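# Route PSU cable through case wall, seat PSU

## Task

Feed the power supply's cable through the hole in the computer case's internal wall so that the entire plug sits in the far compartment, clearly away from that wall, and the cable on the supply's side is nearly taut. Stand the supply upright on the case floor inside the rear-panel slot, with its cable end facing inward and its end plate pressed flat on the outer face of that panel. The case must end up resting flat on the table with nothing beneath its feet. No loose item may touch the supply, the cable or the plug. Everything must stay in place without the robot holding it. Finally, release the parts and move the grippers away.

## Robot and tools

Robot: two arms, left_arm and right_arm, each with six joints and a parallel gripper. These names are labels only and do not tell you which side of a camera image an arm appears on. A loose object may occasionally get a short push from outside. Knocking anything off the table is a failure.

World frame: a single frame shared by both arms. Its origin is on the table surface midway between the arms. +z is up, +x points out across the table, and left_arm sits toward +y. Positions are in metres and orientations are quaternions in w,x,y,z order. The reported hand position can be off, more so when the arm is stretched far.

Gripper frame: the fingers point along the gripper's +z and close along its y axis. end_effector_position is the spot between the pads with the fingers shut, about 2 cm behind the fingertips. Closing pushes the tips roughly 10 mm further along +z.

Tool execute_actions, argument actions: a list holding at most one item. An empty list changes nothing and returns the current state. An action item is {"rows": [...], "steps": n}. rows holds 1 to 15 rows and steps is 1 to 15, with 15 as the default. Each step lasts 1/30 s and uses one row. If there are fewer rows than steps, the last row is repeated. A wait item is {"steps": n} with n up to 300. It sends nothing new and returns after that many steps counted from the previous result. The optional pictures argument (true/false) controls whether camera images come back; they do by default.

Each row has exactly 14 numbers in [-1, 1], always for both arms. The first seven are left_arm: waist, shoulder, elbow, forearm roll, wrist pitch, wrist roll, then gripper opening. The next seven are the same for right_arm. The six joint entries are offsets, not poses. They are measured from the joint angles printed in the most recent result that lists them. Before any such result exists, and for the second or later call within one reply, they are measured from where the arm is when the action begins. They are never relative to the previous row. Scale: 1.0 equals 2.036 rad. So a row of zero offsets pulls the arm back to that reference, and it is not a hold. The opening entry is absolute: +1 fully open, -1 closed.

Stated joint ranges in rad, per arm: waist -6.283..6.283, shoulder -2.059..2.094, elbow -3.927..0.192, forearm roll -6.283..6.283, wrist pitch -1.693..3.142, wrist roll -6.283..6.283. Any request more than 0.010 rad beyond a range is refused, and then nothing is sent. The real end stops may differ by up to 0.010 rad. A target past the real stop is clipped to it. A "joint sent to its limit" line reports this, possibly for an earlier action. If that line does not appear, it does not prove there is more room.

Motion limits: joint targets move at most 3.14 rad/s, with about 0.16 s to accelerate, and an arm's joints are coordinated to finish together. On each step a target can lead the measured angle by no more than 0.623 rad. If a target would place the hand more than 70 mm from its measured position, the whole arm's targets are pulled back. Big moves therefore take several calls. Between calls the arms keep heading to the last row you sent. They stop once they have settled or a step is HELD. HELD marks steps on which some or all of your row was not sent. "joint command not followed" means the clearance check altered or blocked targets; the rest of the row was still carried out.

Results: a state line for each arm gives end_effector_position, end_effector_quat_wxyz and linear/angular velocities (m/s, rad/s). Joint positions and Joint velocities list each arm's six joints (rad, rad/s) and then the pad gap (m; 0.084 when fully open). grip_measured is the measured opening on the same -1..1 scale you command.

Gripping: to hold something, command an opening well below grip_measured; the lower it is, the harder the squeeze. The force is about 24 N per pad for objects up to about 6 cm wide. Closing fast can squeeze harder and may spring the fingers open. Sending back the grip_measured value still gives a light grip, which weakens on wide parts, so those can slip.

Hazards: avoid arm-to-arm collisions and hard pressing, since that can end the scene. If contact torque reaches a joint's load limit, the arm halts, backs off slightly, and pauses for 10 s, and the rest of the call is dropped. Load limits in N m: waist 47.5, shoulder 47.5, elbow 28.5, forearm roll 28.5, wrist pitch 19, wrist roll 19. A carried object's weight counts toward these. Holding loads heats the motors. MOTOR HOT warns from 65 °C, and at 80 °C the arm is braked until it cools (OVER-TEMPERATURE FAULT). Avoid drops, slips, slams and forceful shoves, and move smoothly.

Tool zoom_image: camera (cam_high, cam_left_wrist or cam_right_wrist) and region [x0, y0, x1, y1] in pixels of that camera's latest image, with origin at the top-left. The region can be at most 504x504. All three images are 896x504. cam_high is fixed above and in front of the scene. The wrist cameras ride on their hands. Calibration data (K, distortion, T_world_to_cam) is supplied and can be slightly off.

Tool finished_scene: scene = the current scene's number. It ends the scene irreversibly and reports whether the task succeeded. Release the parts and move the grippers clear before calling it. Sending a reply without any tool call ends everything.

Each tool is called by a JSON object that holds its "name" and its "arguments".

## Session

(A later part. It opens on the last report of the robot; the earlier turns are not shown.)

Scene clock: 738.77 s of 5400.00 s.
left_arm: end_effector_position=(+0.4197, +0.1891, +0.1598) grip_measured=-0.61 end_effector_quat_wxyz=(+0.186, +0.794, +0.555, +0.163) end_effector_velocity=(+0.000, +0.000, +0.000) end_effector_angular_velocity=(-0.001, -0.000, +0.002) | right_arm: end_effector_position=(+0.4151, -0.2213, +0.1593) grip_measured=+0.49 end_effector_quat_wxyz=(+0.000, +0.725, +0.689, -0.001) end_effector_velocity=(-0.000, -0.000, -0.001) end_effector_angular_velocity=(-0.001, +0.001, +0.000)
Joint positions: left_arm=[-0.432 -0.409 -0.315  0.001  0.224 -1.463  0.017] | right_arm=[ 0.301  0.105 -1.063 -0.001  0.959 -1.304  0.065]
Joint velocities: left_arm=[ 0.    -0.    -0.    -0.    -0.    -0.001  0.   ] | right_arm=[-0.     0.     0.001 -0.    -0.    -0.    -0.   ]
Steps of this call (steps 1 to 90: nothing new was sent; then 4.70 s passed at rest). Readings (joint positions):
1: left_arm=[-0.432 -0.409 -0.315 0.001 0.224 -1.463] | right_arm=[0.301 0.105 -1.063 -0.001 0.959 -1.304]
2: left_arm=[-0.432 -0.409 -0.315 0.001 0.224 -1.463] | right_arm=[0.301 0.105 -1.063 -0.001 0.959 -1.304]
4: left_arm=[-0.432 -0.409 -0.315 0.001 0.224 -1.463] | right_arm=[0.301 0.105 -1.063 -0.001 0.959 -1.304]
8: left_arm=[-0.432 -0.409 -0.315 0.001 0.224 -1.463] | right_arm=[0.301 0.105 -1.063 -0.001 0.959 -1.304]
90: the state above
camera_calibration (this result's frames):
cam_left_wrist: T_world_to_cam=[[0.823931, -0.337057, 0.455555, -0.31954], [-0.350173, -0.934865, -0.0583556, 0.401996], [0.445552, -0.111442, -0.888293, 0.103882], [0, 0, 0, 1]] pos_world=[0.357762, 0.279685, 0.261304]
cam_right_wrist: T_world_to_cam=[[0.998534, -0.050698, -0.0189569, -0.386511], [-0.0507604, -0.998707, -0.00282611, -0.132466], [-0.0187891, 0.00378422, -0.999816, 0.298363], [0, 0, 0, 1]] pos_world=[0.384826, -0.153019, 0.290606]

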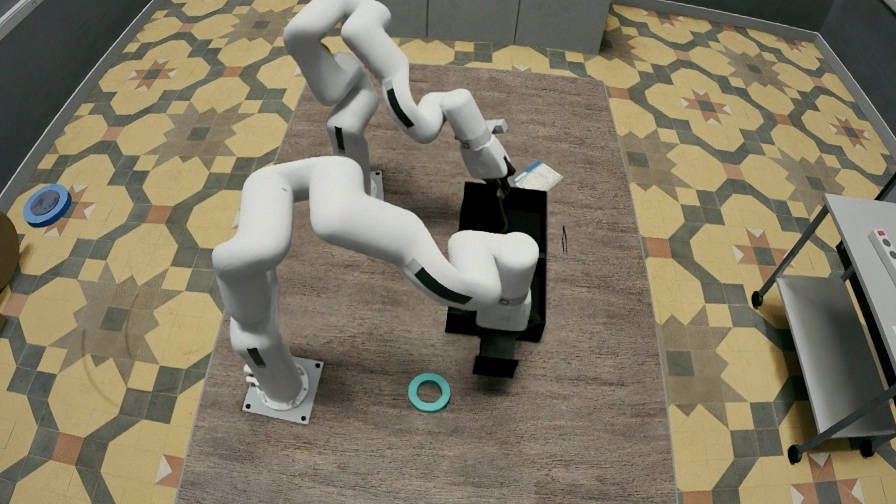

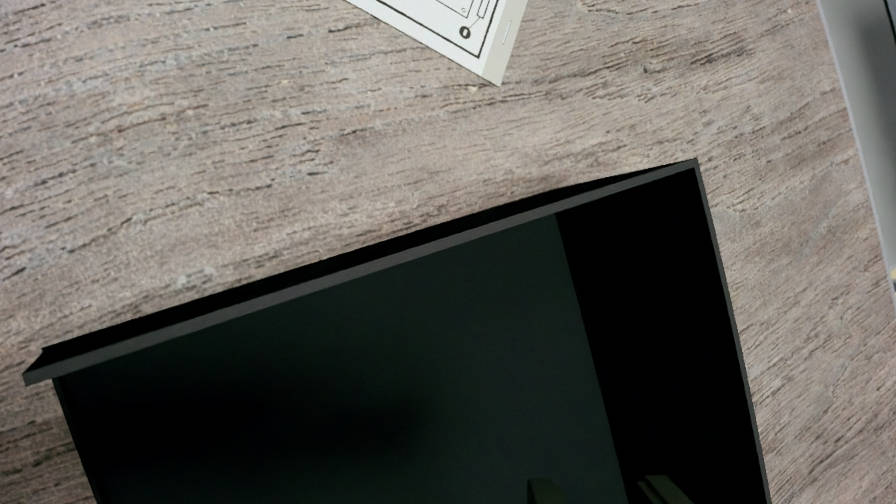

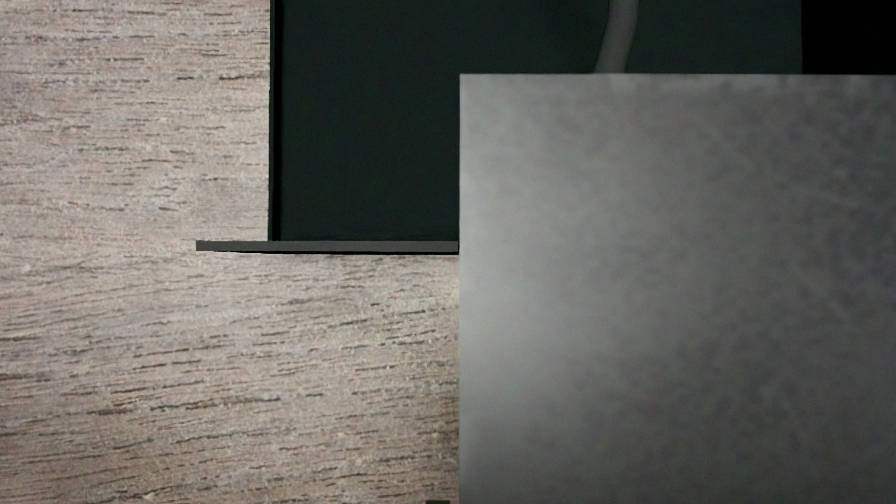

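{"name": "execute_actions", "arguments": {"actions": [{"rows": [[0,0,0,0,0,0,-1, -0.0004,0.0048,-0.0056,0,0.0008,-0.0004,-0.4]], "steps": 15}]}}

Scene clock: 744.87 s of 5400.00 s.
left_arm: end_effector_position=(+0.4197, +0.1891, +0.1598) grip_measured=-0.61 end_effector_quat_wxyz=(+0.186, +0.794, +0.555, +0.163) end_effector_velocity=(-0.000, +0.000, -0.001) end_effector_angular_velocity=(+0.000, +0.001, +0.001) | right_arm: end_effector_position=(+0.4180, -0.2211, +0.1590) grip_measured=+0.49 end_effector_quat_wxyz=(+0.000, +0.725, +0.689, -0.001) end_effector_velocity=(-0.000, -0.000, -0.000) end_effector_angular_velocity=(-0.000, +0.001, +0.001)
Joint positions: left_arm=[-0.432 -0.409 -0.315  0.001  0.224 -1.463  0.017] | right_arm=[ 0.301  0.114 -1.074 -0.001  0.961 -1.304  0.065]
Joint velocities: left_arm=[ 0.     0.     0.001 -0.     0.    -0.     0.   ] | right_arm=[-0.     0.001 -0.    -0.     0.    -0.001 -0.   ]
Steps of this call (steps 1 to 90: nothing new was sent; then 2.60 s passed at rest; steps 91 to 105: all 15 steps of this action). Readings (joint positions):
91: left_arm=[-0.432 -0.409 -0.315 0.001 0.224 -1.463] | right_arm=[0.301 0.105 -1.063 -0.001 0.959 -1.304]
92: left_arm=[-0.432 -0.409 -0.315 0.001 0.224 -1.463] | right_arm=[0.301 0.106 -1.065 -0.001 0.959 -1.304]
94: left_arm=[-0.432 -0.409 -0.315 0.001 0.224 -1.463] | right_arm=[0.301 0.110 -1.069 -0.001 0.960 -1.304]
98: left_arm=[-0.432 -0.409 -0.315 0.001 0.224 -1.463] | right_arm=[0.301 0.113 -1.073 -0.001 0.960 -1.304]
105: the state above
camera_calibration (this result's frames):
cam_left_wrist: T_world_to_cam=[[0.823931, -0.337056, 0.455555, -0.31954], [-0.350173, -0.934866, -0.0583554, 0.401996], [0.445552, -0.111442, -0.888293, 0.103882], [0, 0, 0, 1]] pos_world=[0.357762, 0.279686, 0.261304]
cam_right_wrist: T_world_to_cam=[[0.998534, -0.0506946, -0.0189875, -0.389388], [-0.050757, -0.998707, -0.00281749, -0.132087], [-0.0188201, 0.00377711, -0.999816, 0.29813], [0, 0, 0, 1]] pos_world=[0.387724, -0.152782, 0.290309]

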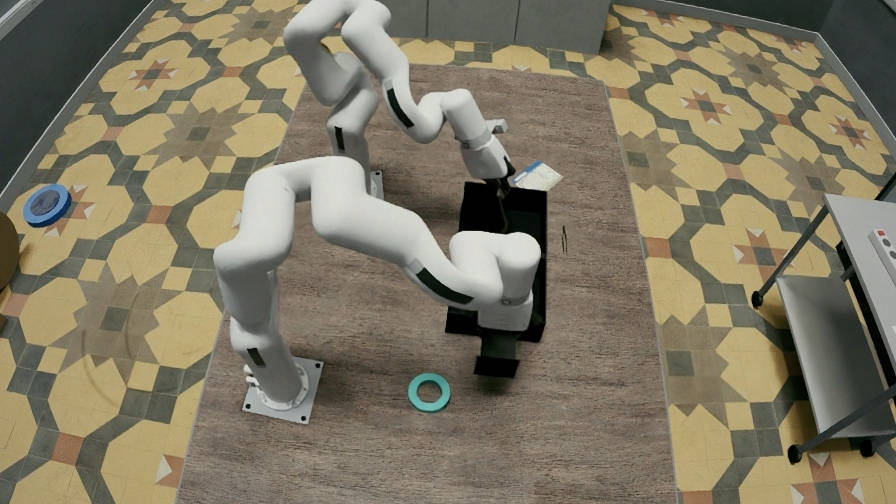

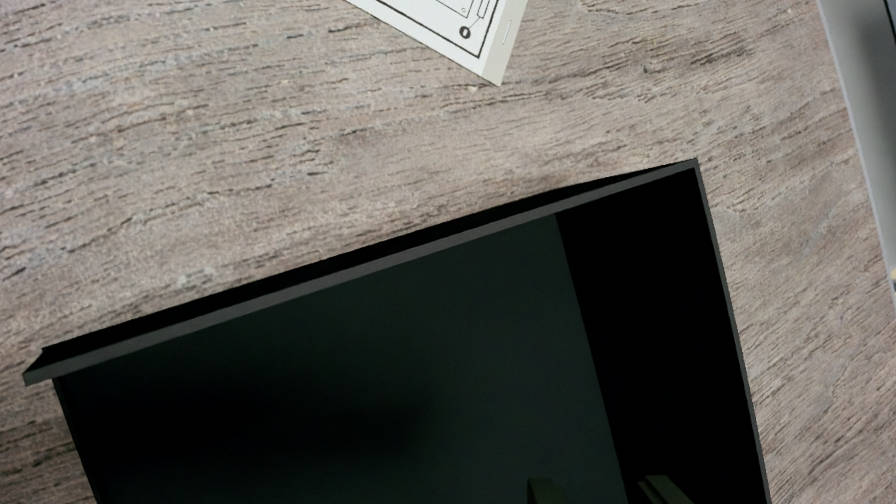

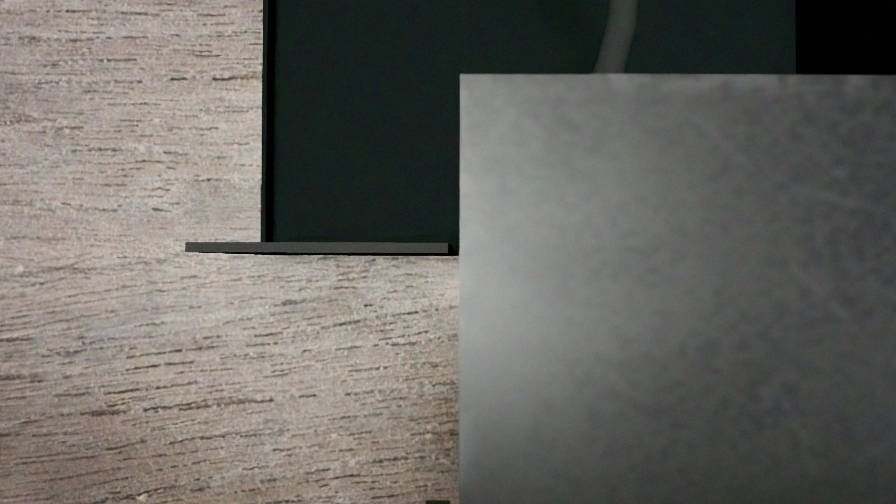

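{"name": "execute_actions", "arguments": {"actions": [{"rows": [[0.0041,-0.006,-0.0001,0,0.0061,0.0041,-1, 0.0053,0.0026,-0.0034,0,0.0008,0.0053,-0.4],[0.0082,-0.012,-0.0001,0,0.0122,0.0082,-1, 0.0106,0.0053,-0.0068,0,0.0015,0.0106,-0.4],[0.0123,-0.0181,-0.0002,0,0.0183,0.0123,-1, 0.0159,0.0079,-0.0102,0,0.0023,0.0159,-0.4],[0.0164,-0.0241,-0.0003,0,0.0244,0.0164,-1, 0.0212,0.0106,-0.0136,0,0.003,0.0212,-0.4],[0.0206,-0.0301,-0.0004,0,0.0305,0.0206,-1, 0.0266,0.0132,-0.017,0,0.0038,0.0266,-0.4],[0.0247,-0.0361,-0.0004,0,0.0365,0.0247,-1, 0.0319,0.0158,-0.0203,0,0.0046,0.0319,-0.4],[0.0288,-0.0421,-0.0005,0,0.0426,0.0288,-1, 0.0372,0.0185,-0.0237,0,0.0053,0.0372,-0.4],[0.0329,-0.0482,-0.0006,0,0.0487,0.0329,-1, 0.0425,0.0211,-0.0271,0,0.0061,0.0425,-0.4],[0.037,-0.0542,-0.0006,0,0.0548,0.037,-1, 0.0478,0.0238,-0.0305,0,0.0068,0.0478,-0.4],[0.0411,-0.0602,-0.0007,0,0.0609,0.0411,-1, 0.0531,0.0264,-0.0339,0,0.0076,0.0531,-0.4]], "steps": 15}]}}

Scene clock: 766.47 s of 5400.00 s.
left_arm: end_effector_position=(+0.4167, +0.2215, +0.1851) grip_measured=-0.61 end_effector_quat_wxyz=(+0.174, +0.794, +0.555, +0.177) end_effector_velocity=(-0.009, +0.029, +0.017) end_effector_angular_velocity=(+0.038, +0.009, +0.003) | right_arm: end_effector_position=(+0.4198, -0.1689, +0.1590) grip_measured=+0.49 end_effector_quat_wxyz=(+0.000, +0.724, +0.690, -0.001) end_effector_velocity=(-0.001, +0.041, -0.002) end_effector_angular_velocity=(-0.004, +0.005, -0.012)
Joint positions: left_arm=[-0.354 -0.522 -0.317  0.001  0.337 -1.386  0.017] | right_arm=[ 0.402  0.164 -1.138 -0.001  0.975 -1.205  0.065]
Joint velocities: left_arm=[ 0.068 -0.099  0.005  0.     0.109  0.074 -0.   ] | right_arm=[ 0.079  0.044 -0.053 -0.003  0.015  0.093  0.   ]
MOTOR HOT: a motor of the right arm reached 65 °C. Now the hottest motor of the right arm, joint 3 (elbow), reports 66 °C. The temperature limit of the motors' drives, at which the controller stops that arm, is 80 °C. To cool a motor, set the load down, stop pushing, or move to a pose that needs little force.
Steps of this call (steps 1 to 15: the robot went on to your last target; steps 16 to 90: nothing new was sent; then 18.10 s passed at rest; steps 91 to 105: all 15 steps of this action). Readings (joint positions):
91: left_arm=[-0.432 -0.409 -0.315 0.001 0.224 -1.463] | right_arm=[0.301 0.115 -1.075 -0.001 0.961 -1.304]
92: left_arm=[-0.430 -0.410 -0.315 0.001 0.226 -1.462] | right_arm=[0.302 0.115 -1.075 -0.002 0.961 -1.303]
94: left_arm=[-0.424 -0.420 -0.315 0.001 0.236 -1.455] | right_arm=[0.310 0.120 -1.081 -0.002 0.962 -1.294]
98: left_arm=[-0.398 -0.458 -0.316 0.001 0.274 -1.429] | right_arm=[0.345 0.136 -1.103 -0.001 0.967 -1.260]
105: the state above
camera_calibration (this result's frames):
cam_left_wrist: T_world_to_cam=[[0.823245, -0.345022, 0.450809, -0.31474], [-0.340125, -0.935578, -0.0949155, 0.435482], [0.454514, -0.0751926, -0.88756, 0.11945], [0, 0, 0, 1]] pos_world=[0.352934, 0.307817, 0.289241]
cam_right_wrist: T_world_to_cam=[[0.998616, -0.0490537, -0.0189531, -0.388296], [-0.0491186, -0.998789, -0.0029699, -0.0805227], [-0.0187844, 0.00389674, -0.999816, 0.297937], [0, 0, 0, 1]] pos_world=[0.3894, -0.100633, 0.290283]

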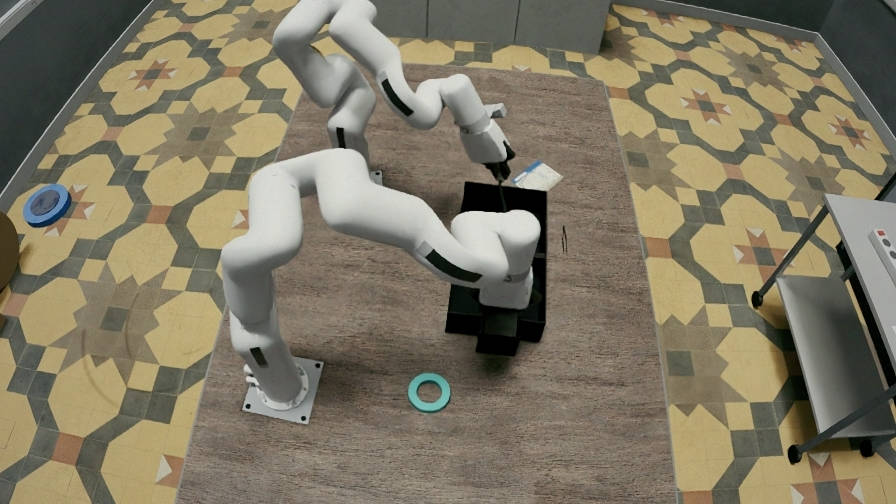

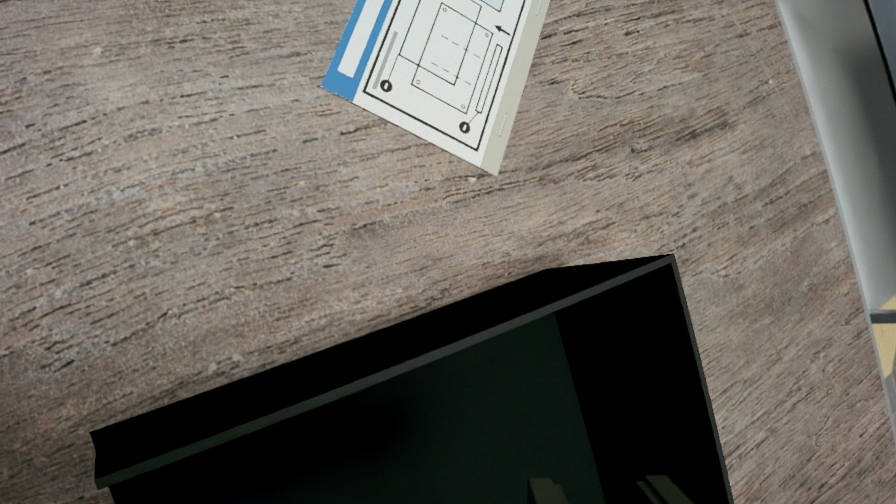

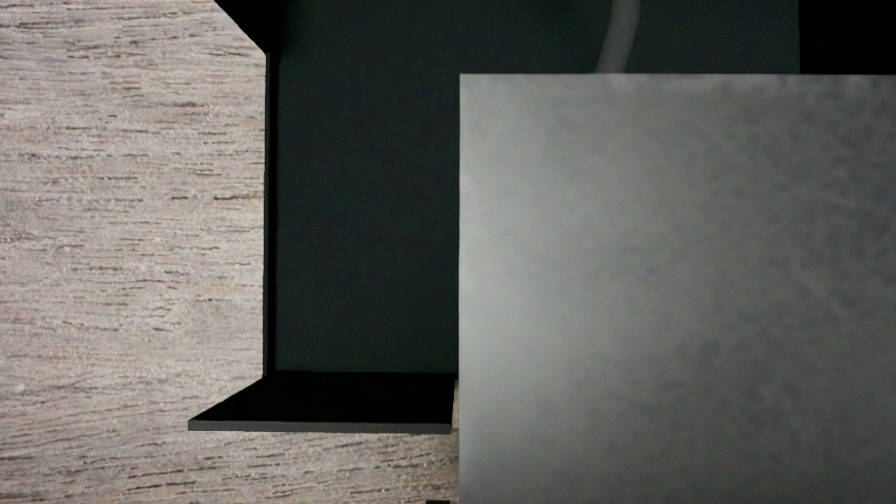

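{"name": "execute_actions", "arguments": {"actions": [{"rows": [[0.0093,-0.0103,-0.0022,0,0.0127,0.0094,-1, 0.0103,0.0076,-0.0102,0,0.0026,0.0105,-0.4],[0.0140,-0.0154,-0.0034,0,0.019,0.0141,-1, 0.0155,0.0114,-0.0152,0,0.0038,0.0157,-0.4],[0.0186,-0.0205,-0.0045,0,0.0254,0.0188,-1, 0.0206,0.0152,-0.0203,0,0.0051,0.021,-0.4],[0.0233,-0.0257,-0.0056,0,0.0318,0.0235,-1, 0.0258,0.019,-0.0254,0,0.0064,0.0262,-0.4],[0.0279,-0.0308,-0.0067,0,0.0381,0.0282,-1, 0.0309,0.0229,-0.0305,0,0.0077,0.0314,-0.4],[0.0326,-0.0359,-0.0078,0,0.0445,0.0329,-1, 0.0361,0.0267,-0.0356,0,0.009,0.0367,-0.4],[0.0372,-0.041,-0.009,0,0.0508,0.0376,-1, 0.0412,0.0305,-0.0406,0,0.0102,0.0419,-0.4],[0.0419,-0.0462,-0.0101,0,0.0572,0.0423,-1, 0.0464,0.0343,-0.0457,0,0.0115,0.0472,-0.4],[0.0465,-0.0513,-0.0112,0,0.0635,0.047,-1, 0.0515,0.0381,-0.0508,0,0.0128,0.0524,-0.4]], "steps": 15}], "pictures": false}}

{"name": "execute_actions", "arguments": {"actions": [{"steps": 10}]}}

Scene clock: 774.83 s of 5400.00 s.
left_arm: end_effector_position=(+0.4127, +0.2576, +0.2124) grip_measured=-0.61 end_effector_quat_wxyz=(+0.157, +0.794, +0.555, +0.192) end_effector_velocity=(-0.009, +0.021, +0.009) end_effector_angular_velocity=(+0.029, +0.019, +0.002) | right_arm: end_effector_position=(+0.4225, -0.1128, +0.1589) grip_measured=+0.49 end_effector_quat_wxyz=(+0.000, +0.724, +0.690, -0.001) end_effector_velocity=(+0.001, +0.026, -0.001) end_effector_angular_velocity=(-0.005, +0.005, -0.018)
Joint positions: left_arm=[-0.265 -0.621 -0.339  0.001  0.459 -1.296  0.017] | right_arm=[ 0.502  0.238 -1.236 -0.001  0.999 -1.105  0.065]
Joint velocities: left_arm=[ 0.053 -0.055 -0.005  0.     0.081  0.057 -0.   ] | right_arm=[ 0.045  0.042 -0.055 -0.003  0.019  0.064  0.   ]
MOTOR HOT: still on. Now the hottest motor of the right arm, joint 3 (elbow), reports 66 °C; a drive's own limit is 80 °C.
Steps of this call (steps 1 to 30: the robot went on to your last target; steps 31 to 90: nothing new was sent; then 4.87 s passed at rest; steps 91 to 105: all 15 steps of this action). Readings (joint positions):
91: left_arm=[-0.348 -0.531 -0.317 0.001 0.348 -1.379] | right_arm=[0.409 0.168 -1.144 -0.001 0.976 -1.196]
92: left_arm=[-0.346 -0.533 -0.317 0.001 0.350 -1.377] | right_arm=[0.410 0.170 -1.145 -0.002 0.977 -1.194]
94: left_arm=[-0.338 -0.541 -0.320 0.001 0.362 -1.369] | right_arm=[0.419 0.177 -1.156 -0.002 0.980 -1.185]
98: left_arm=[-0.307 -0.574 -0.328 0.001 0.402 -1.339] | right_arm=[0.454 0.203 -1.190 -0.001 0.988 -1.151]
105: the state above

Scene clock: 775.17 s of 5400.00 s.
left_arm: end_effector_position=(+0.4120, +0.2595, +0.2134) grip_measured=-0.61 end_effector_quat_wxyz=(+0.155, +0.794, +0.555, +0.192) end_effector_velocity=(+0.000, +0.001, +0.002) end_effector_angular_velocity=(+0.001, -0.003, -0.000) | right_arm: end_effector_position=(+0.4227, -0.1104, +0.1590) grip_measured=+0.49 end_effector_quat_wxyz=(+0.000, +0.725, +0.689, -0.001) end_effector_velocity=(-0.000, +0.002, -0.000) end_effector_angular_velocity=(-0.000, +0.000, +0.001)
Joint positions: left_arm=[-0.26  -0.626 -0.34   0.001  0.466 -1.291  0.017] | right_arm=[ 0.506  0.241 -1.241 -0.001  1.001 -1.099  0.065]
Joint velocities: left_arm=[ 0.001 -0.003 -0.002 -0.     0.002  0.002 -0.   ] | right_arm=[ 0.004  0.002 -0.002 -0.     0.     0.003  0.   ]
MOTOR HOT: still on. Now the hottest motor of the right arm, joint 3 (elbow), reports 66 °C; a drive's own limit is 80 °C.
Steps of this call (steps 1 to 10: the robot went on to your last target). Readings (joint positions):
1: left_arm=[-0.263 -0.622 -0.339 0.001 0.461 -1.295] | right_arm=[0.503 0.239 -1.237 -0.001 1.000 -1.103]
2: left_arm=[-0.262 -0.623 -0.339 0.001 0.463 -1.294] | right_arm=[0.504 0.240 -1.238 -0.001 1.000 -1.102]
4: left_arm=[-0.261 -0.625 -0.339 0.001 0.465 -1.292] | right_arm=[0.504 0.240 -1.240 -0.001 1.000 -1.100]
8: left_arm=[-0.260 -0.626 -0.340 0.001 0.466 -1.291] | right_arm=[0.505 0.241 -1.241 -0.001 1.001 -1.099]
10: the state above
camera_calibration (this result's frames):
cam_left_wrist: T_world_to_cam=[[0.825628, -0.356618, 0.43722, -0.305589], [-0.329852, -0.93378, -0.138756, 0.476779], [0.45775, -0.0296573, -0.888586, 0.136595], [0, 0, 0, 1]] pos_world=[0.347043, 0.340279, 0.321142]
cam_right_wrist: T_world_to_cam=[[0.998505, -0.0512514, -0.0189903, -0.38858], [-0.0513132, -0.998679, -0.00277962, -0.0210218], [-0.0188227, 0.00374992, -0.999816, 0.297761], [0, 0, 0, 1]] pos_world=[0.392526, -0.0420259, 0.290268]

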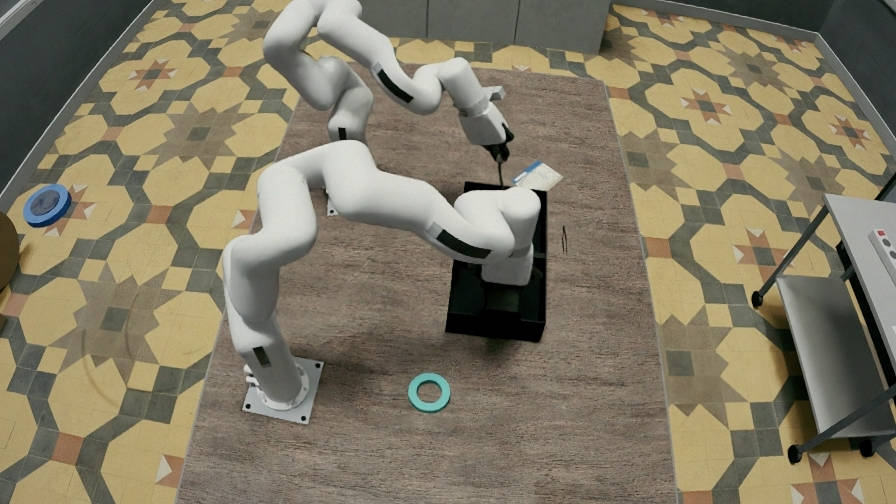

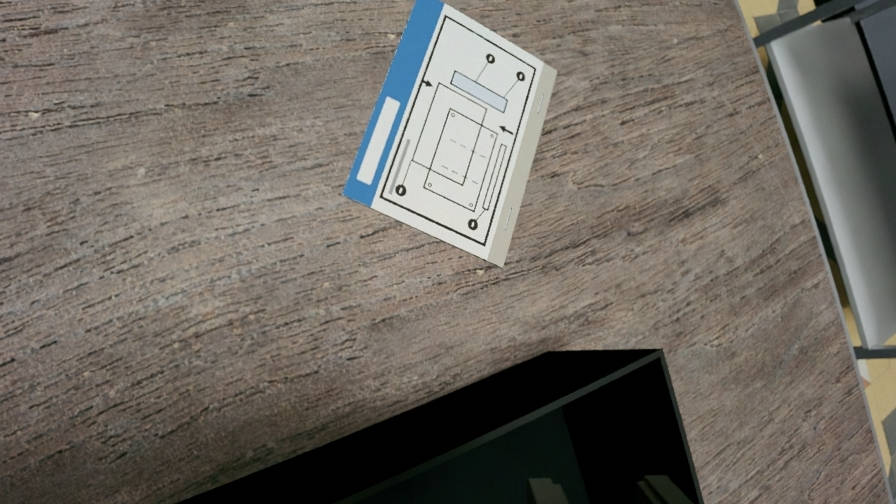

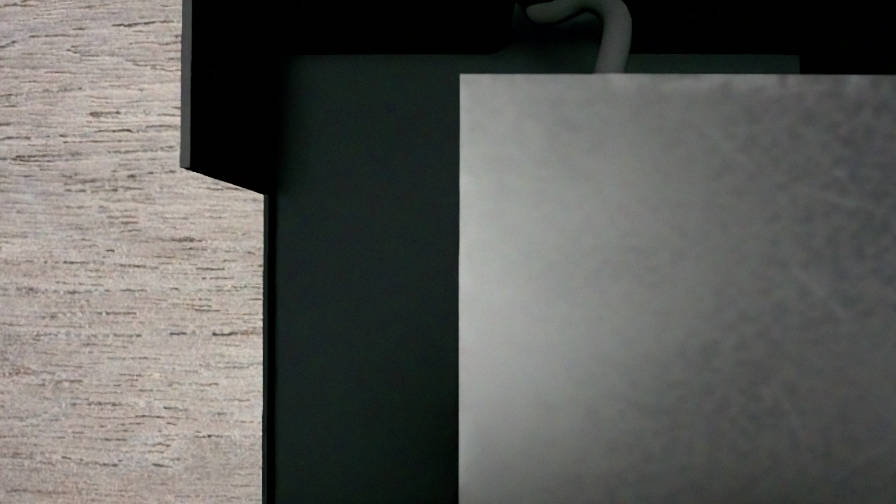

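{"name": "execute_actions", "arguments": {"actions": [{"rows": [[0.0045,-0.0034,-0.002,0,0.0054,0.0045,-1, 0,0.0037,0.0032,0,-0.0069,0,-0.4],[0.009,-0.0069,-0.004,0,0.0109,0.009,-1, 0,0.0074,0.0064,0,-0.0138,0,-0.4],[0.0135,-0.0103,-0.0061,0,0.0163,0.0135,-1, 0,0.0111,0.0096,0,-0.0207,0,-0.4],[0.018,-0.0137,-0.0081,0,0.0218,0.018,-1, 0,0.0148,0.0129,0,-0.0277,0,-0.4],[0.0226,-0.0171,-0.0101,0,0.0272,0.0226,-1, 0,0.0185,0.0161,0,-0.0346,0,-0.4],[0.0271,-0.0206,-0.0122,0,0.0326,0.0271,-1, 0,0.0222,0.0193,0,-0.0415,0,-0.4],[0.0316,-0.024,-0.0142,0,0.0381,0.0316,-1, 0,0.0259,0.0225,0,-0.0484,0,-0.4],[0.0361,-0.0274,-0.0162,0,0.0435,0.0361,-1, 0,0.0296,0.0257,0,-0.0553,0,-0.4]], "steps": 15}], "pictures": false}}

{"name": "execute_actions", "arguments": {"actions": [{"steps": 10}]}}

Scene clock: 784.63 s of 5400.00 s.
left_arm: end_effector_position=(+0.4092, +0.2868, +0.2347) grip_measured=-0.61 end_effector_quat_wxyz=(+0.142, +0.794, +0.555, +0.203) end_effector_velocity=(-0.006, +0.013, +0.004) end_effector_angular_velocity=(+0.019, +0.018, +0.001) | right_arm: end_effector_position=(+0.4222, -0.1105, +0.1160) grip_measured=+0.49 end_effector_quat_wxyz=(-0.000, +0.725, +0.689, -0.002) end_effector_velocity=(+0.018, +0.008, +0.004) end_effector_angular_velocity=(+0.028, -0.064, +0.000)
Joint positions: left_arm=[-0.19  -0.679 -0.371  0.001  0.55  -1.221  0.017] | right_arm=[ 0.506  0.3   -1.19  -0.001  0.894 -1.099  0.065]
Joint velocities: left_arm=[ 0.034 -0.022 -0.008  0.     0.049  0.038 -0.   ] | right_arm=[ 0.     0.008 -0.009 -0.001 -0.07   0.     0.   ]
MOTOR HOT: still on. Now the hottest motor of the right arm, joint 3 (elbow), reports 67 °C; a drive's own limit is 80 °C.
Steps of this call (steps 1 to 15: the robot went on to your last target; steps 16 to 90: nothing new was sent; then 5.97 s passed at rest; steps 91 to 105: all 15 steps of this action). Readings (joint positions):
91: left_arm=[-0.260 -0.626 -0.340 0.001 0.467 -1.291] | right_arm=[0.506 0.242 -1.241 -0.001 1.001 -1.099]
92: left_arm=[-0.258 -0.627 -0.340 0.001 0.469 -1.289] | right_arm=[0.506 0.242 -1.241 -0.001 0.998 -1.099]
94: left_arm=[-0.251 -0.633 -0.343 0.001 0.478 -1.282] | right_arm=[0.506 0.247 -1.237 -0.001 0.987 -1.099]
98: left_arm=[-0.223 -0.654 -0.357 0.001 0.511 -1.253] | right_arm=[0.506 0.271 -1.215 -0.001 0.945 -1.099]
105: the state above

Scene clock: 784.97 s of 5400.00 s.
left_arm: end_effector_position=(+0.4089, +0.2881, +0.2354) grip_measured=-0.61 end_effector_quat_wxyz=(+0.141, +0.794, +0.555, +0.203) end_effector_velocity=(-0.000, +0.001, +0.001) end_effector_angular_velocity=(+0.002, -0.001, -0.002) | right_arm: end_effector_position=(+0.4228, -0.1102, +0.1152) grip_measured=+0.49 end_effector_quat_wxyz=(+0.000, +0.725, +0.689, -0.001) end_effector_velocity=(-0.000, -0.001, -0.001) end_effector_angular_velocity=(-0.001, +0.000, +0.000)
Joint positions: left_arm=[-0.187 -0.681 -0.373  0.001  0.555 -1.218  0.017] | right_arm=[ 0.506  0.301 -1.189 -0.001  0.889 -1.099  0.065]
Joint velocities: left_arm=[ 0.002 -0.002 -0.001 -0.     0.001  0.004 -0.   ] | right_arm=[-0.001  0.001  0.002 -0.001 -0.003 -0.    -0.   ]
MOTOR HOT: still on. Now the hottest motor of the right arm, joint 3 (elbow), reports 67 °C; a drive's own limit is 80 °C.
Steps of this call (steps 1 to 10: the robot went on to your last target). Readings (joint positions):
1: left_arm=[-0.189 -0.680 -0.371 0.001 0.552 -1.220] | right_arm=[0.506 0.300 -1.191 -0.001 0.892 -1.099]
2: left_arm=[-0.188 -0.680 -0.372 0.001 0.553 -1.219] | right_arm=[0.506 0.300 -1.191 -0.001 0.891 -1.099]
4: left_arm=[-0.188 -0.681 -0.372 0.001 0.554 -1.218] | right_arm=[0.506 0.300 -1.190 -0.001 0.890 -1.099]
8: left_arm=[-0.187 -0.681 -0.372 0.001 0.555 -1.218] | right_arm=[0.506 0.301 -1.189 -0.001 0.889 -1.099]
10: the state above
camera_calibration (this result's frames):
cam_left_wrist: T_world_to_cam=[[0.828346, -0.364414, 0.425494, -0.298593], [-0.32138, -0.93122, -0.171883, 0.509039], [0.458865, 0.00563348, -0.888488, 0.147766], [0, 0, 0, 1]] pos_world=[0.343128, 0.364384, 0.345833]
cam_right_wrist: T_world_to_cam=[[0.998518, -0.0510341, -0.0189015, -0.389451], [-0.0510998, -0.998689, -0.00301087, -0.0210154], [-0.0187231, 0.00397227, -0.999817, 0.25397], [0, 0, 0, 1]] pos_world=[0.392555, -0.0418719, 0.246499]

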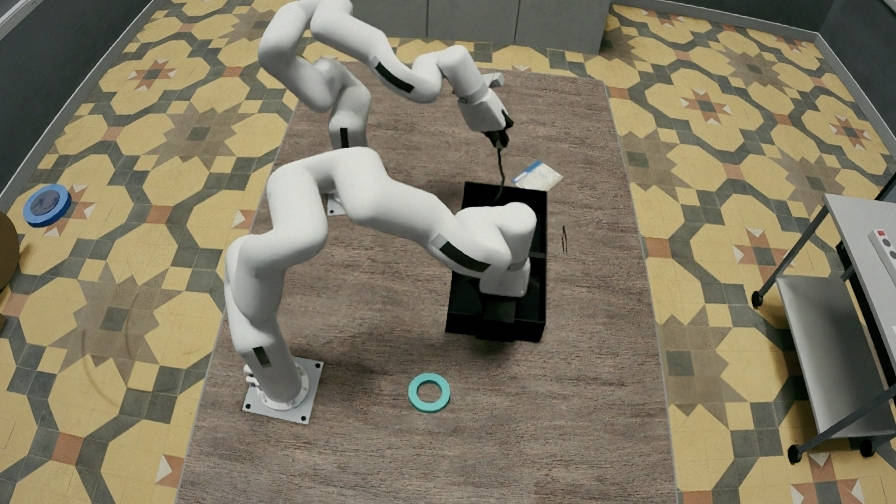

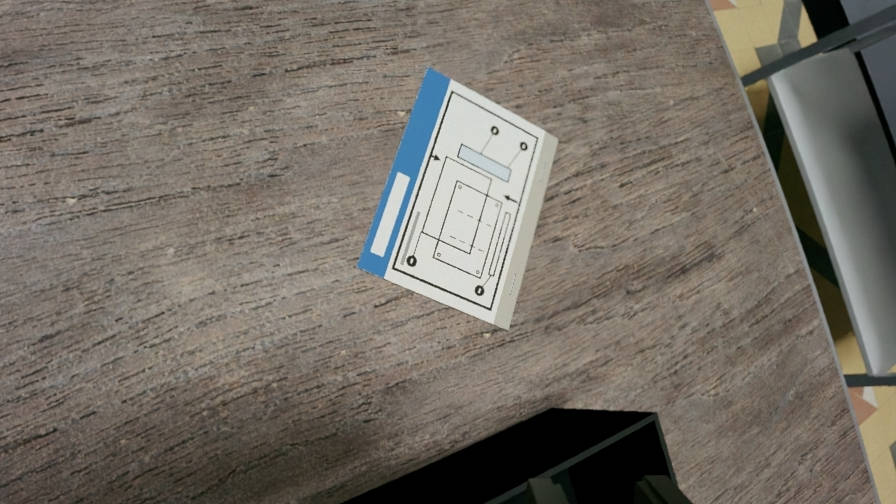

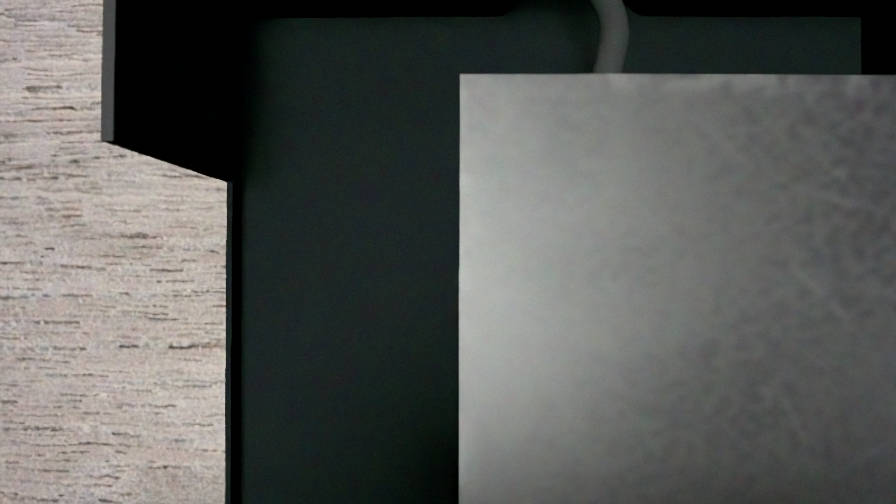

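{"name": "execute_actions", "arguments": {"actions": [{"rows": [[0.0028,-0.0012,-0.0016,0,0.0028,0.0028,-1, 0,0.005,0.0021,0,-0.0071,0,-0.4],[0.0057,-0.0025,-0.0033,0,0.0057,0.0057,-1, 0,0.0099,0.0043,0,-0.0142,0,-0.4],[0.0085,-0.0037,-0.0049,0,0.0085,0.0085,-1, 0,0.0149,0.0064,0,-0.0213,0,-0.4],[0.0113,-0.0049,-0.0065,0,0.0113,0.0113,-1, 0,0.0198,0.0086,0,-0.0284,0,-0.4],[0.0141,-0.0061,-0.0081,0,0.0141,0.0141,-1, 0,0.0248,0.0107,0,-0.0354,0,-0.4],[0.017,-0.0074,-0.0098,0,0.017,0.017,-1, 0,0.0297,0.0128,0,-0.0425,0,-0.4],[0.0198,-0.0086,-0.0114,0,0.0198,0.0198,-1, 0,0.0347,0.015,0,-0.0496,0,-0.4],[0.0226,-0.0098,-0.013,0,0.0226,0.0226,-1, 0,0.0396,0.0171,0,-0.0567,0,-0.4]], "steps": 15}], "pictures": false}}

{"name": "execute_actions", "arguments": {"actions": [{"steps": 10}]}}

Scene clock: 791.67 s of 5400.00 s.
left_arm: end_effector_position=(+0.4079, +0.3050, +0.2478) grip_measured=-0.61 end_effector_quat_wxyz=(+0.132, +0.794, +0.555, +0.209) end_effector_velocity=(-0.003, +0.008, +0.002) end_effector_angular_velocity=(+0.010, +0.010, +0.001) | right_arm: end_effector_position=(+0.4230, -0.1101, +0.0703) grip_measured=+0.49 end_effector_quat_wxyz=(+0.000, +0.725, +0.689, -0.001) end_effector_velocity=(+0.001, +0.004, -0.013) end_effector_angular_velocity=(+0.007, -0.012, +0.002)
Joint positions: left_arm=[-0.143 -0.701 -0.398  0.001  0.599 -1.174  0.017] | right_arm=[ 0.506  0.378 -1.156 -0.001  0.779 -1.099  0.065]
Joint velocities: left_arm=[ 0.021 -0.007 -0.008  0.     0.024  0.023  0.   ] | right_arm=[ 0.007  0.023  0.013  0.003 -0.049  0.003 -0.   ]
MOTOR HOT: still on. Now the hottest motor of the right arm, joint 3 (elbow), reports 67 °C; a drive's own limit is 80 °C.
Steps of this call (steps 1 to 15: the robot went on to your last target; steps 16 to 90: nothing new was sent; then 3.20 s passed at rest; steps 91 to 105: all 15 steps of this action). Readings (joint positions):
91: left_arm=[-0.187 -0.682 -0.373 0.001 0.555 -1.217] | right_arm=[0.506 0.302 -1.189 -0.001 0.888 -1.099]
92: left_arm=[-0.186 -0.682 -0.373 0.001 0.556 -1.216] | right_arm=[0.506 0.303 -1.188 -0.001 0.886 -1.099]
94: left_arm=[-0.181 -0.684 -0.376 0.001 0.561 -1.211] | right_arm=[0.506 0.310 -1.185 -0.001 0.875 -1.099]
98: left_arm=[-0.163 -0.692 -0.386 0.001 0.579 -1.193] | right_arm=[0.506 0.342 -1.171 -0.001 0.831 -1.099]
105: the state above

Scene clock: 792.00 s of 5400.00 s.
left_arm: end_effector_position=(+0.4078, +0.3057, +0.2483) grip_measured=-0.61 end_effector_quat_wxyz=(+0.131, +0.794, +0.555, +0.209) end_effector_velocity=(+0.000, +0.001, +0.001) end_effector_angular_velocity=(+0.000, -0.001, +0.001) | right_arm: end_effector_position=(+0.4230, -0.1099, +0.0686) grip_measured=+0.49 end_effector_quat_wxyz=(+0.000, +0.725, +0.689, -0.000) end_effector_velocity=(+0.000, -0.000, -0.002) end_effector_angular_velocity=(-0.001, +0.001, -0.001)
Joint positions: left_arm=[-0.141 -0.701 -0.399  0.001  0.601 -1.172  0.017] | right_arm=[ 0.506  0.381 -1.154 -0.001  0.773 -1.099  0.065]
Joint velocities: left_arm=[ 0.001 -0.001 -0.001 -0.     0.001  0.    -0.   ] | right_arm=[-0.001  0.003  0.001 -0.001 -0.003  0.     0.   ]
MOTOR HOT: still on. Now the hottest motor of the right arm, joint 3 (elbow), reports 67 °C; a drive's own limit is 80 °C.
Steps of this call (steps 1 to 10: the robot went on to your last target). Readings (joint positions):
1: left_arm=[-0.142 -0.701 -0.398 0.001 0.599 -1.173] | right_arm=[0.506 0.379 -1.156 -0.001 0.777 -1.099]
2: left_arm=[-0.142 -0.701 -0.398 0.001 0.600 -1.173] | right_arm=[0.506 0.380 -1.155 -0.001 0.776 -1.099]
4: left_arm=[-0.141 -0.701 -0.398 0.001 0.600 -1.172] | right_arm=[0.506 0.380 -1.155 -0.001 0.775 -1.099]
8: left_arm=[-0.141 -0.701 -0.399 0.001 0.601 -1.172] | right_arm=[0.506 0.381 -1.155 -0.001 0.774 -1.099]
10: the state above
camera_calibration (this result's frames):
cam_left_wrist: T_world_to_cam=[[0.830527, -0.369071, 0.417146, -0.294135], [-0.316272, -0.928987, -0.192236, 0.52962], [0.458473, 0.0277255, -0.888276, 0.152974], [0, 0, 0, 1]] pos_world=[0.341656, 0.379212, 0.360392]
cam_right_wrist: T_world_to_cam=[[0.998537, -0.0508119, -0.018491, -0.390504], [-0.0508829, -0.998699, -0.00339005, -0.0209724], [-0.0182947, 0.00432597, -0.999823, 0.207257], [0, 0, 0, 1]] pos_world=[0.392657, -0.041684, 0.199928]

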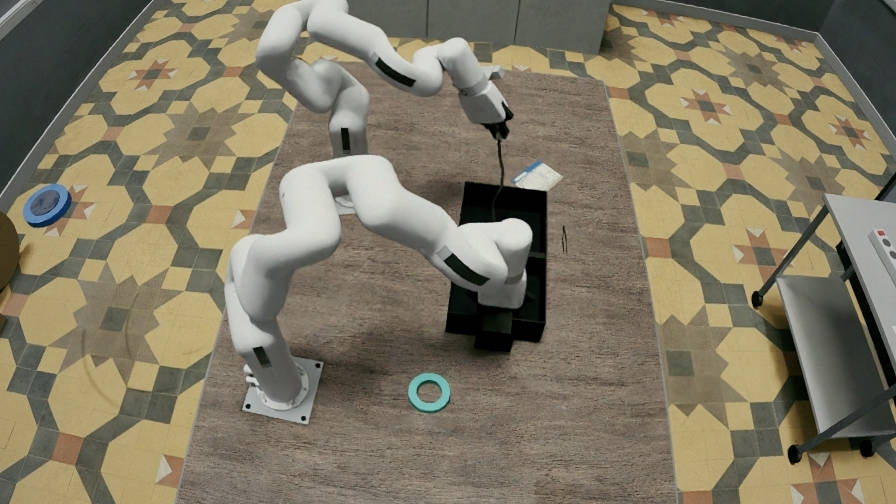

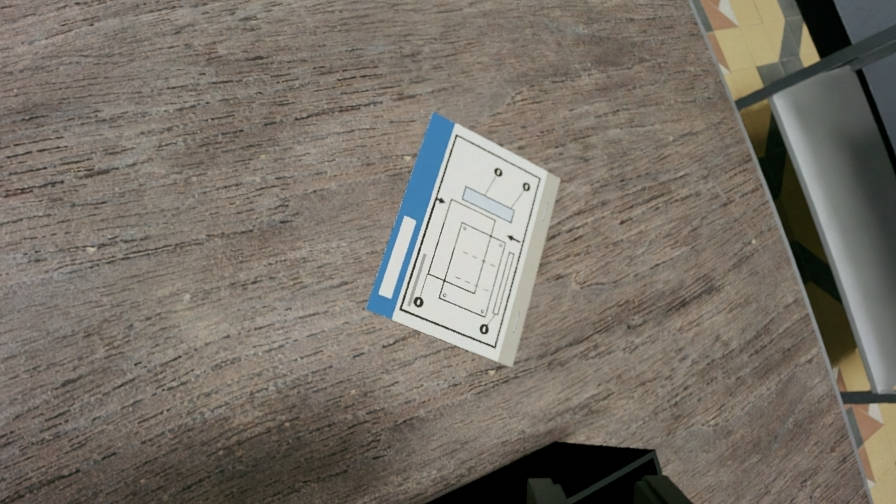

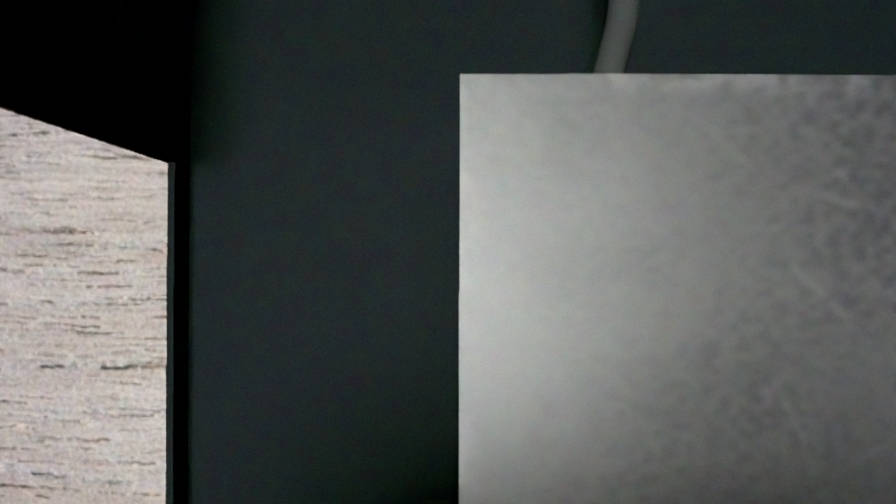

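{"name": "execute_actions", "arguments": {"actions": [{"rows": [[0.0046,-0.0016,-0.003,0,0.0044,0.0046,-1, 0.004,0.0036,-0.0053,0,0.0018,0.004,-0.4],[0.0092,-0.0031,-0.0059,0,0.0089,0.0092,-1, 0.008,0.0072,-0.0107,0,0.0035,0.008,-0.4],[0.0138,-0.0047,-0.0089,0,0.0133,0.0138,-1, 0.0121,0.0107,-0.016,0,0.0053,0.0121,-0.4],[0.0184,-0.0063,-0.0118,0,0.0177,0.0184,-1, 0.0161,0.0143,-0.0214,0,0.007,0.0161,-0.4],[0.0229,-0.0078,-0.0148,0,0.0221,0.0229,-1, 0.0201,0.0179,-0.0267,0,0.0088,0.0201,-0.4],[0.0275,-0.0094,-0.0177,0,0.0266,0.0275,-1, 0.0242,0.0215,-0.032,0,0.0105,0.0242,-0.4],[0.0321,-0.0109,-0.0207,0,0.031,0.0321,-1, 0.0282,0.025,-0.0374,0,0.0123,0.0282,-0.4],[0.0367,-0.0125,-0.0236,0,0.0354,0.0367,-1, 0.0322,0.0286,-0.0427,0,0.014,0.0322,-0.4]], "steps": 15}], "pictures": false}}

{"name": "execute_actions", "arguments": {"actions": [{"steps": 10}]}}

Scene clock: 799.87 s of 5400.00 s.
left_arm: end_effector_position=(+0.4049, +0.3330, +0.2691) grip_measured=-0.61 end_effector_quat_wxyz=(+0.117, +0.794, +0.555, +0.219) end_effector_velocity=(-0.005, +0.013, +0.004) end_effector_angular_velocity=(+0.016, +0.017, +0.001) | right_arm: end_effector_position=(+0.4250, -0.0715, +0.0679) grip_measured=+0.49 end_effector_quat_wxyz=(+0.000, +0.725, +0.689, +0.000) end_effector_velocity=(+0.001, +0.011, -0.002) end_effector_angular_velocity=(-0.005, +0.005, -0.013)
Joint positions: left_arm=[-0.07  -0.726 -0.445  0.001  0.669 -1.101  0.017] | right_arm=[ 0.569  0.437 -1.238 -0.001  0.8   -1.036  0.065]
Joint velocities: left_arm=[ 0.034 -0.009 -0.015  0.     0.039  0.038 -0.   ] | right_arm=[ 0.018  0.028 -0.037 -0.002  0.016  0.032  0.   ]
MOTOR HOT: still on. Now the hottest motor of the right arm, joint 3 (elbow), reports 67 °C; a drive's own limit is 80 °C.
Steps of this call (steps 1 to 15: the robot went on to your last target; steps 16 to 90: nothing new was sent; then 4.37 s passed at rest; steps 91 to 105: all 15 steps of this action). Readings (joint positions):
91: left_arm=[-0.141 -0.701 -0.399 0.001 0.601 -1.171] | right_arm=[0.506 0.382 -1.154 -0.001 0.773 -1.099]
92: left_arm=[-0.139 -0.702 -0.400 0.001 0.602 -1.170] | right_arm=[0.507 0.383 -1.156 -0.001 0.774 -1.097]
94: left_arm=[-0.132 -0.704 -0.404 0.001 0.610 -1.162] | right_arm=[0.513 0.389 -1.164 -0.001 0.777 -1.090]
98: left_arm=[-0.103 -0.714 -0.424 0.001 0.638 -1.133] | right_arm=[0.539 0.411 -1.198 -0.001 0.788 -1.065]
105: the state above

Scene clock: 800.20 s of 5400.00 s.
left_arm: end_effector_position=(+0.4046, +0.3342, +0.2699) grip_measured=-0.61 end_effector_quat_wxyz=(+0.116, +0.794, +0.555, +0.219) end_effector_velocity=(+0.000, +0.001, +0.001) end_effector_angular_velocity=(+0.002, -0.002, -0.002) | right_arm: end_effector_position=(+0.4251, -0.0701, +0.0678) grip_measured=+0.49 end_effector_quat_wxyz=(+0.000, +0.725, +0.689, -0.000) end_effector_velocity=(-0.000, +0.001, +0.000) end_effector_angular_velocity=(-0.000, -0.001, +0.002)
Joint positions: left_arm=[-0.067 -0.727 -0.447  0.001  0.673 -1.097  0.017] | right_arm=[ 0.571  0.439 -1.241 -0.001  0.802 -1.033  0.065]
Joint velocities: left_arm=[ 0.001 -0.001 -0.002  0.     0.001  0.003  0.   ] | right_arm=[ 0.002  0.001 -0.002 -0.     0.     0.     0.   ]
MOTOR HOT: still on. Now the hottest motor of the right arm, joint 3 (elbow), reports 67 °C; a drive's own limit is 80 °C.
Steps of this call (steps 1 to 10: the robot went on to your last target). Readings (joint positions):
1: left_arm=[-0.069 -0.726 -0.445 0.001 0.670 -1.100] | right_arm=[0.570 0.438 -1.239 -0.001 0.801 -1.035]
2: left_arm=[-0.068 -0.726 -0.445 0.001 0.671 -1.099] | right_arm=[0.570 0.438 -1.239 -0.001 0.801 -1.035]
4: left_arm=[-0.067 -0.726 -0.446 0.001 0.672 -1.098] | right_arm=[0.570 0.439 -1.240 -0.001 0.801 -1.034]
8: left_arm=[-0.067 -0.727 -0.447 0.001 0.673 -1.097] | right_arm=[0.571 0.439 -1.241 -0.001 0.802 -1.034]
10: the state above
camera_calibration (this result's frames):
cam_left_wrist: T_world_to_cam=[[0.834682, -0.376164, 0.402251, -0.285312], [-0.308264, -0.924367, -0.224763, 0.563225], [0.456376, 0.0636059, -0.887511, 0.161517], [0, 0, 0, 1]] pos_world=[0.338054, 0.403029, 0.384708]
cam_right_wrist: T_world_to_cam=[[0.998533, -0.0510341, -0.0181112, -0.390639], [-0.0511063, -0.998687, -0.00354387, 0.0190408], [-0.0179065, 0.00446427, -0.99983, 0.206103], [0, 0, 0, 1]] pos_world=[0.39473, -0.00184021, 0.199061]

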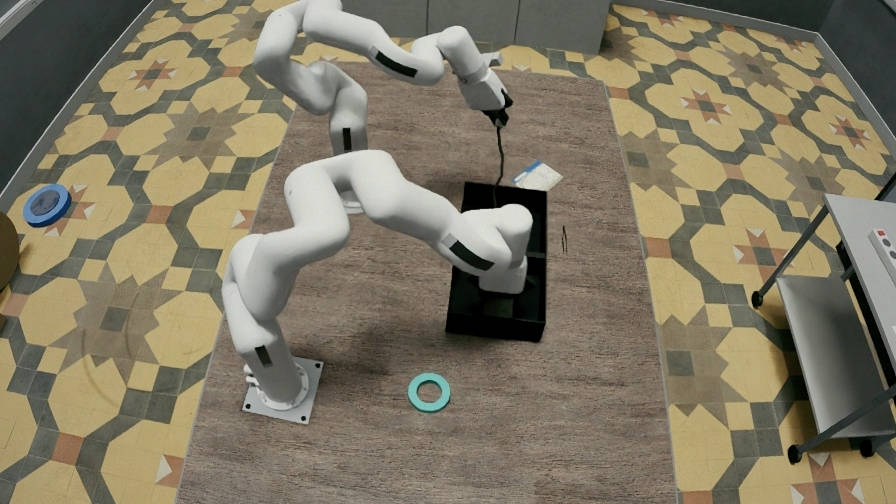

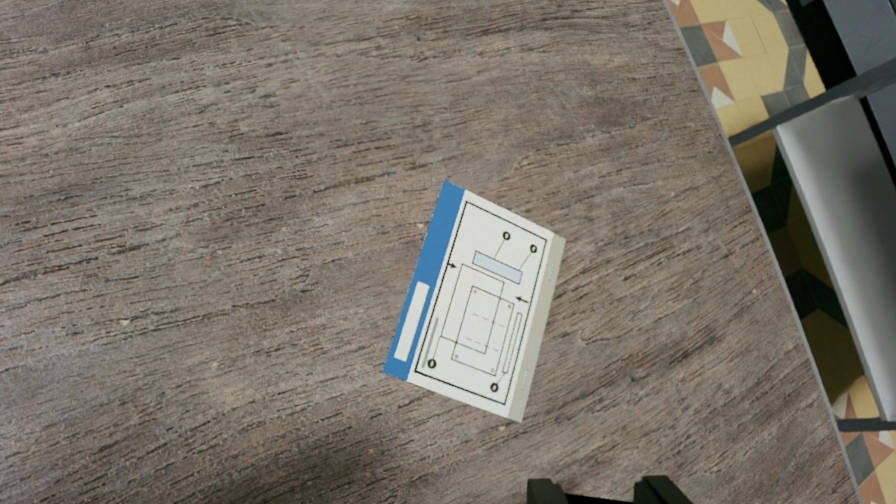

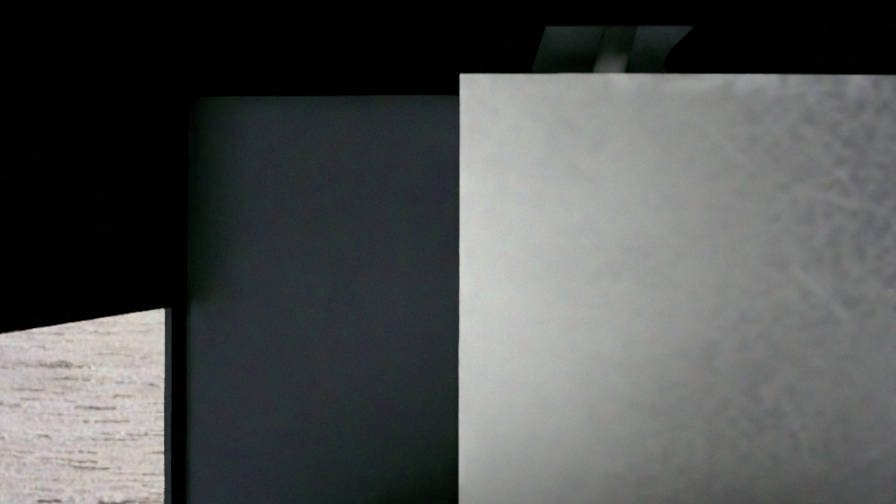

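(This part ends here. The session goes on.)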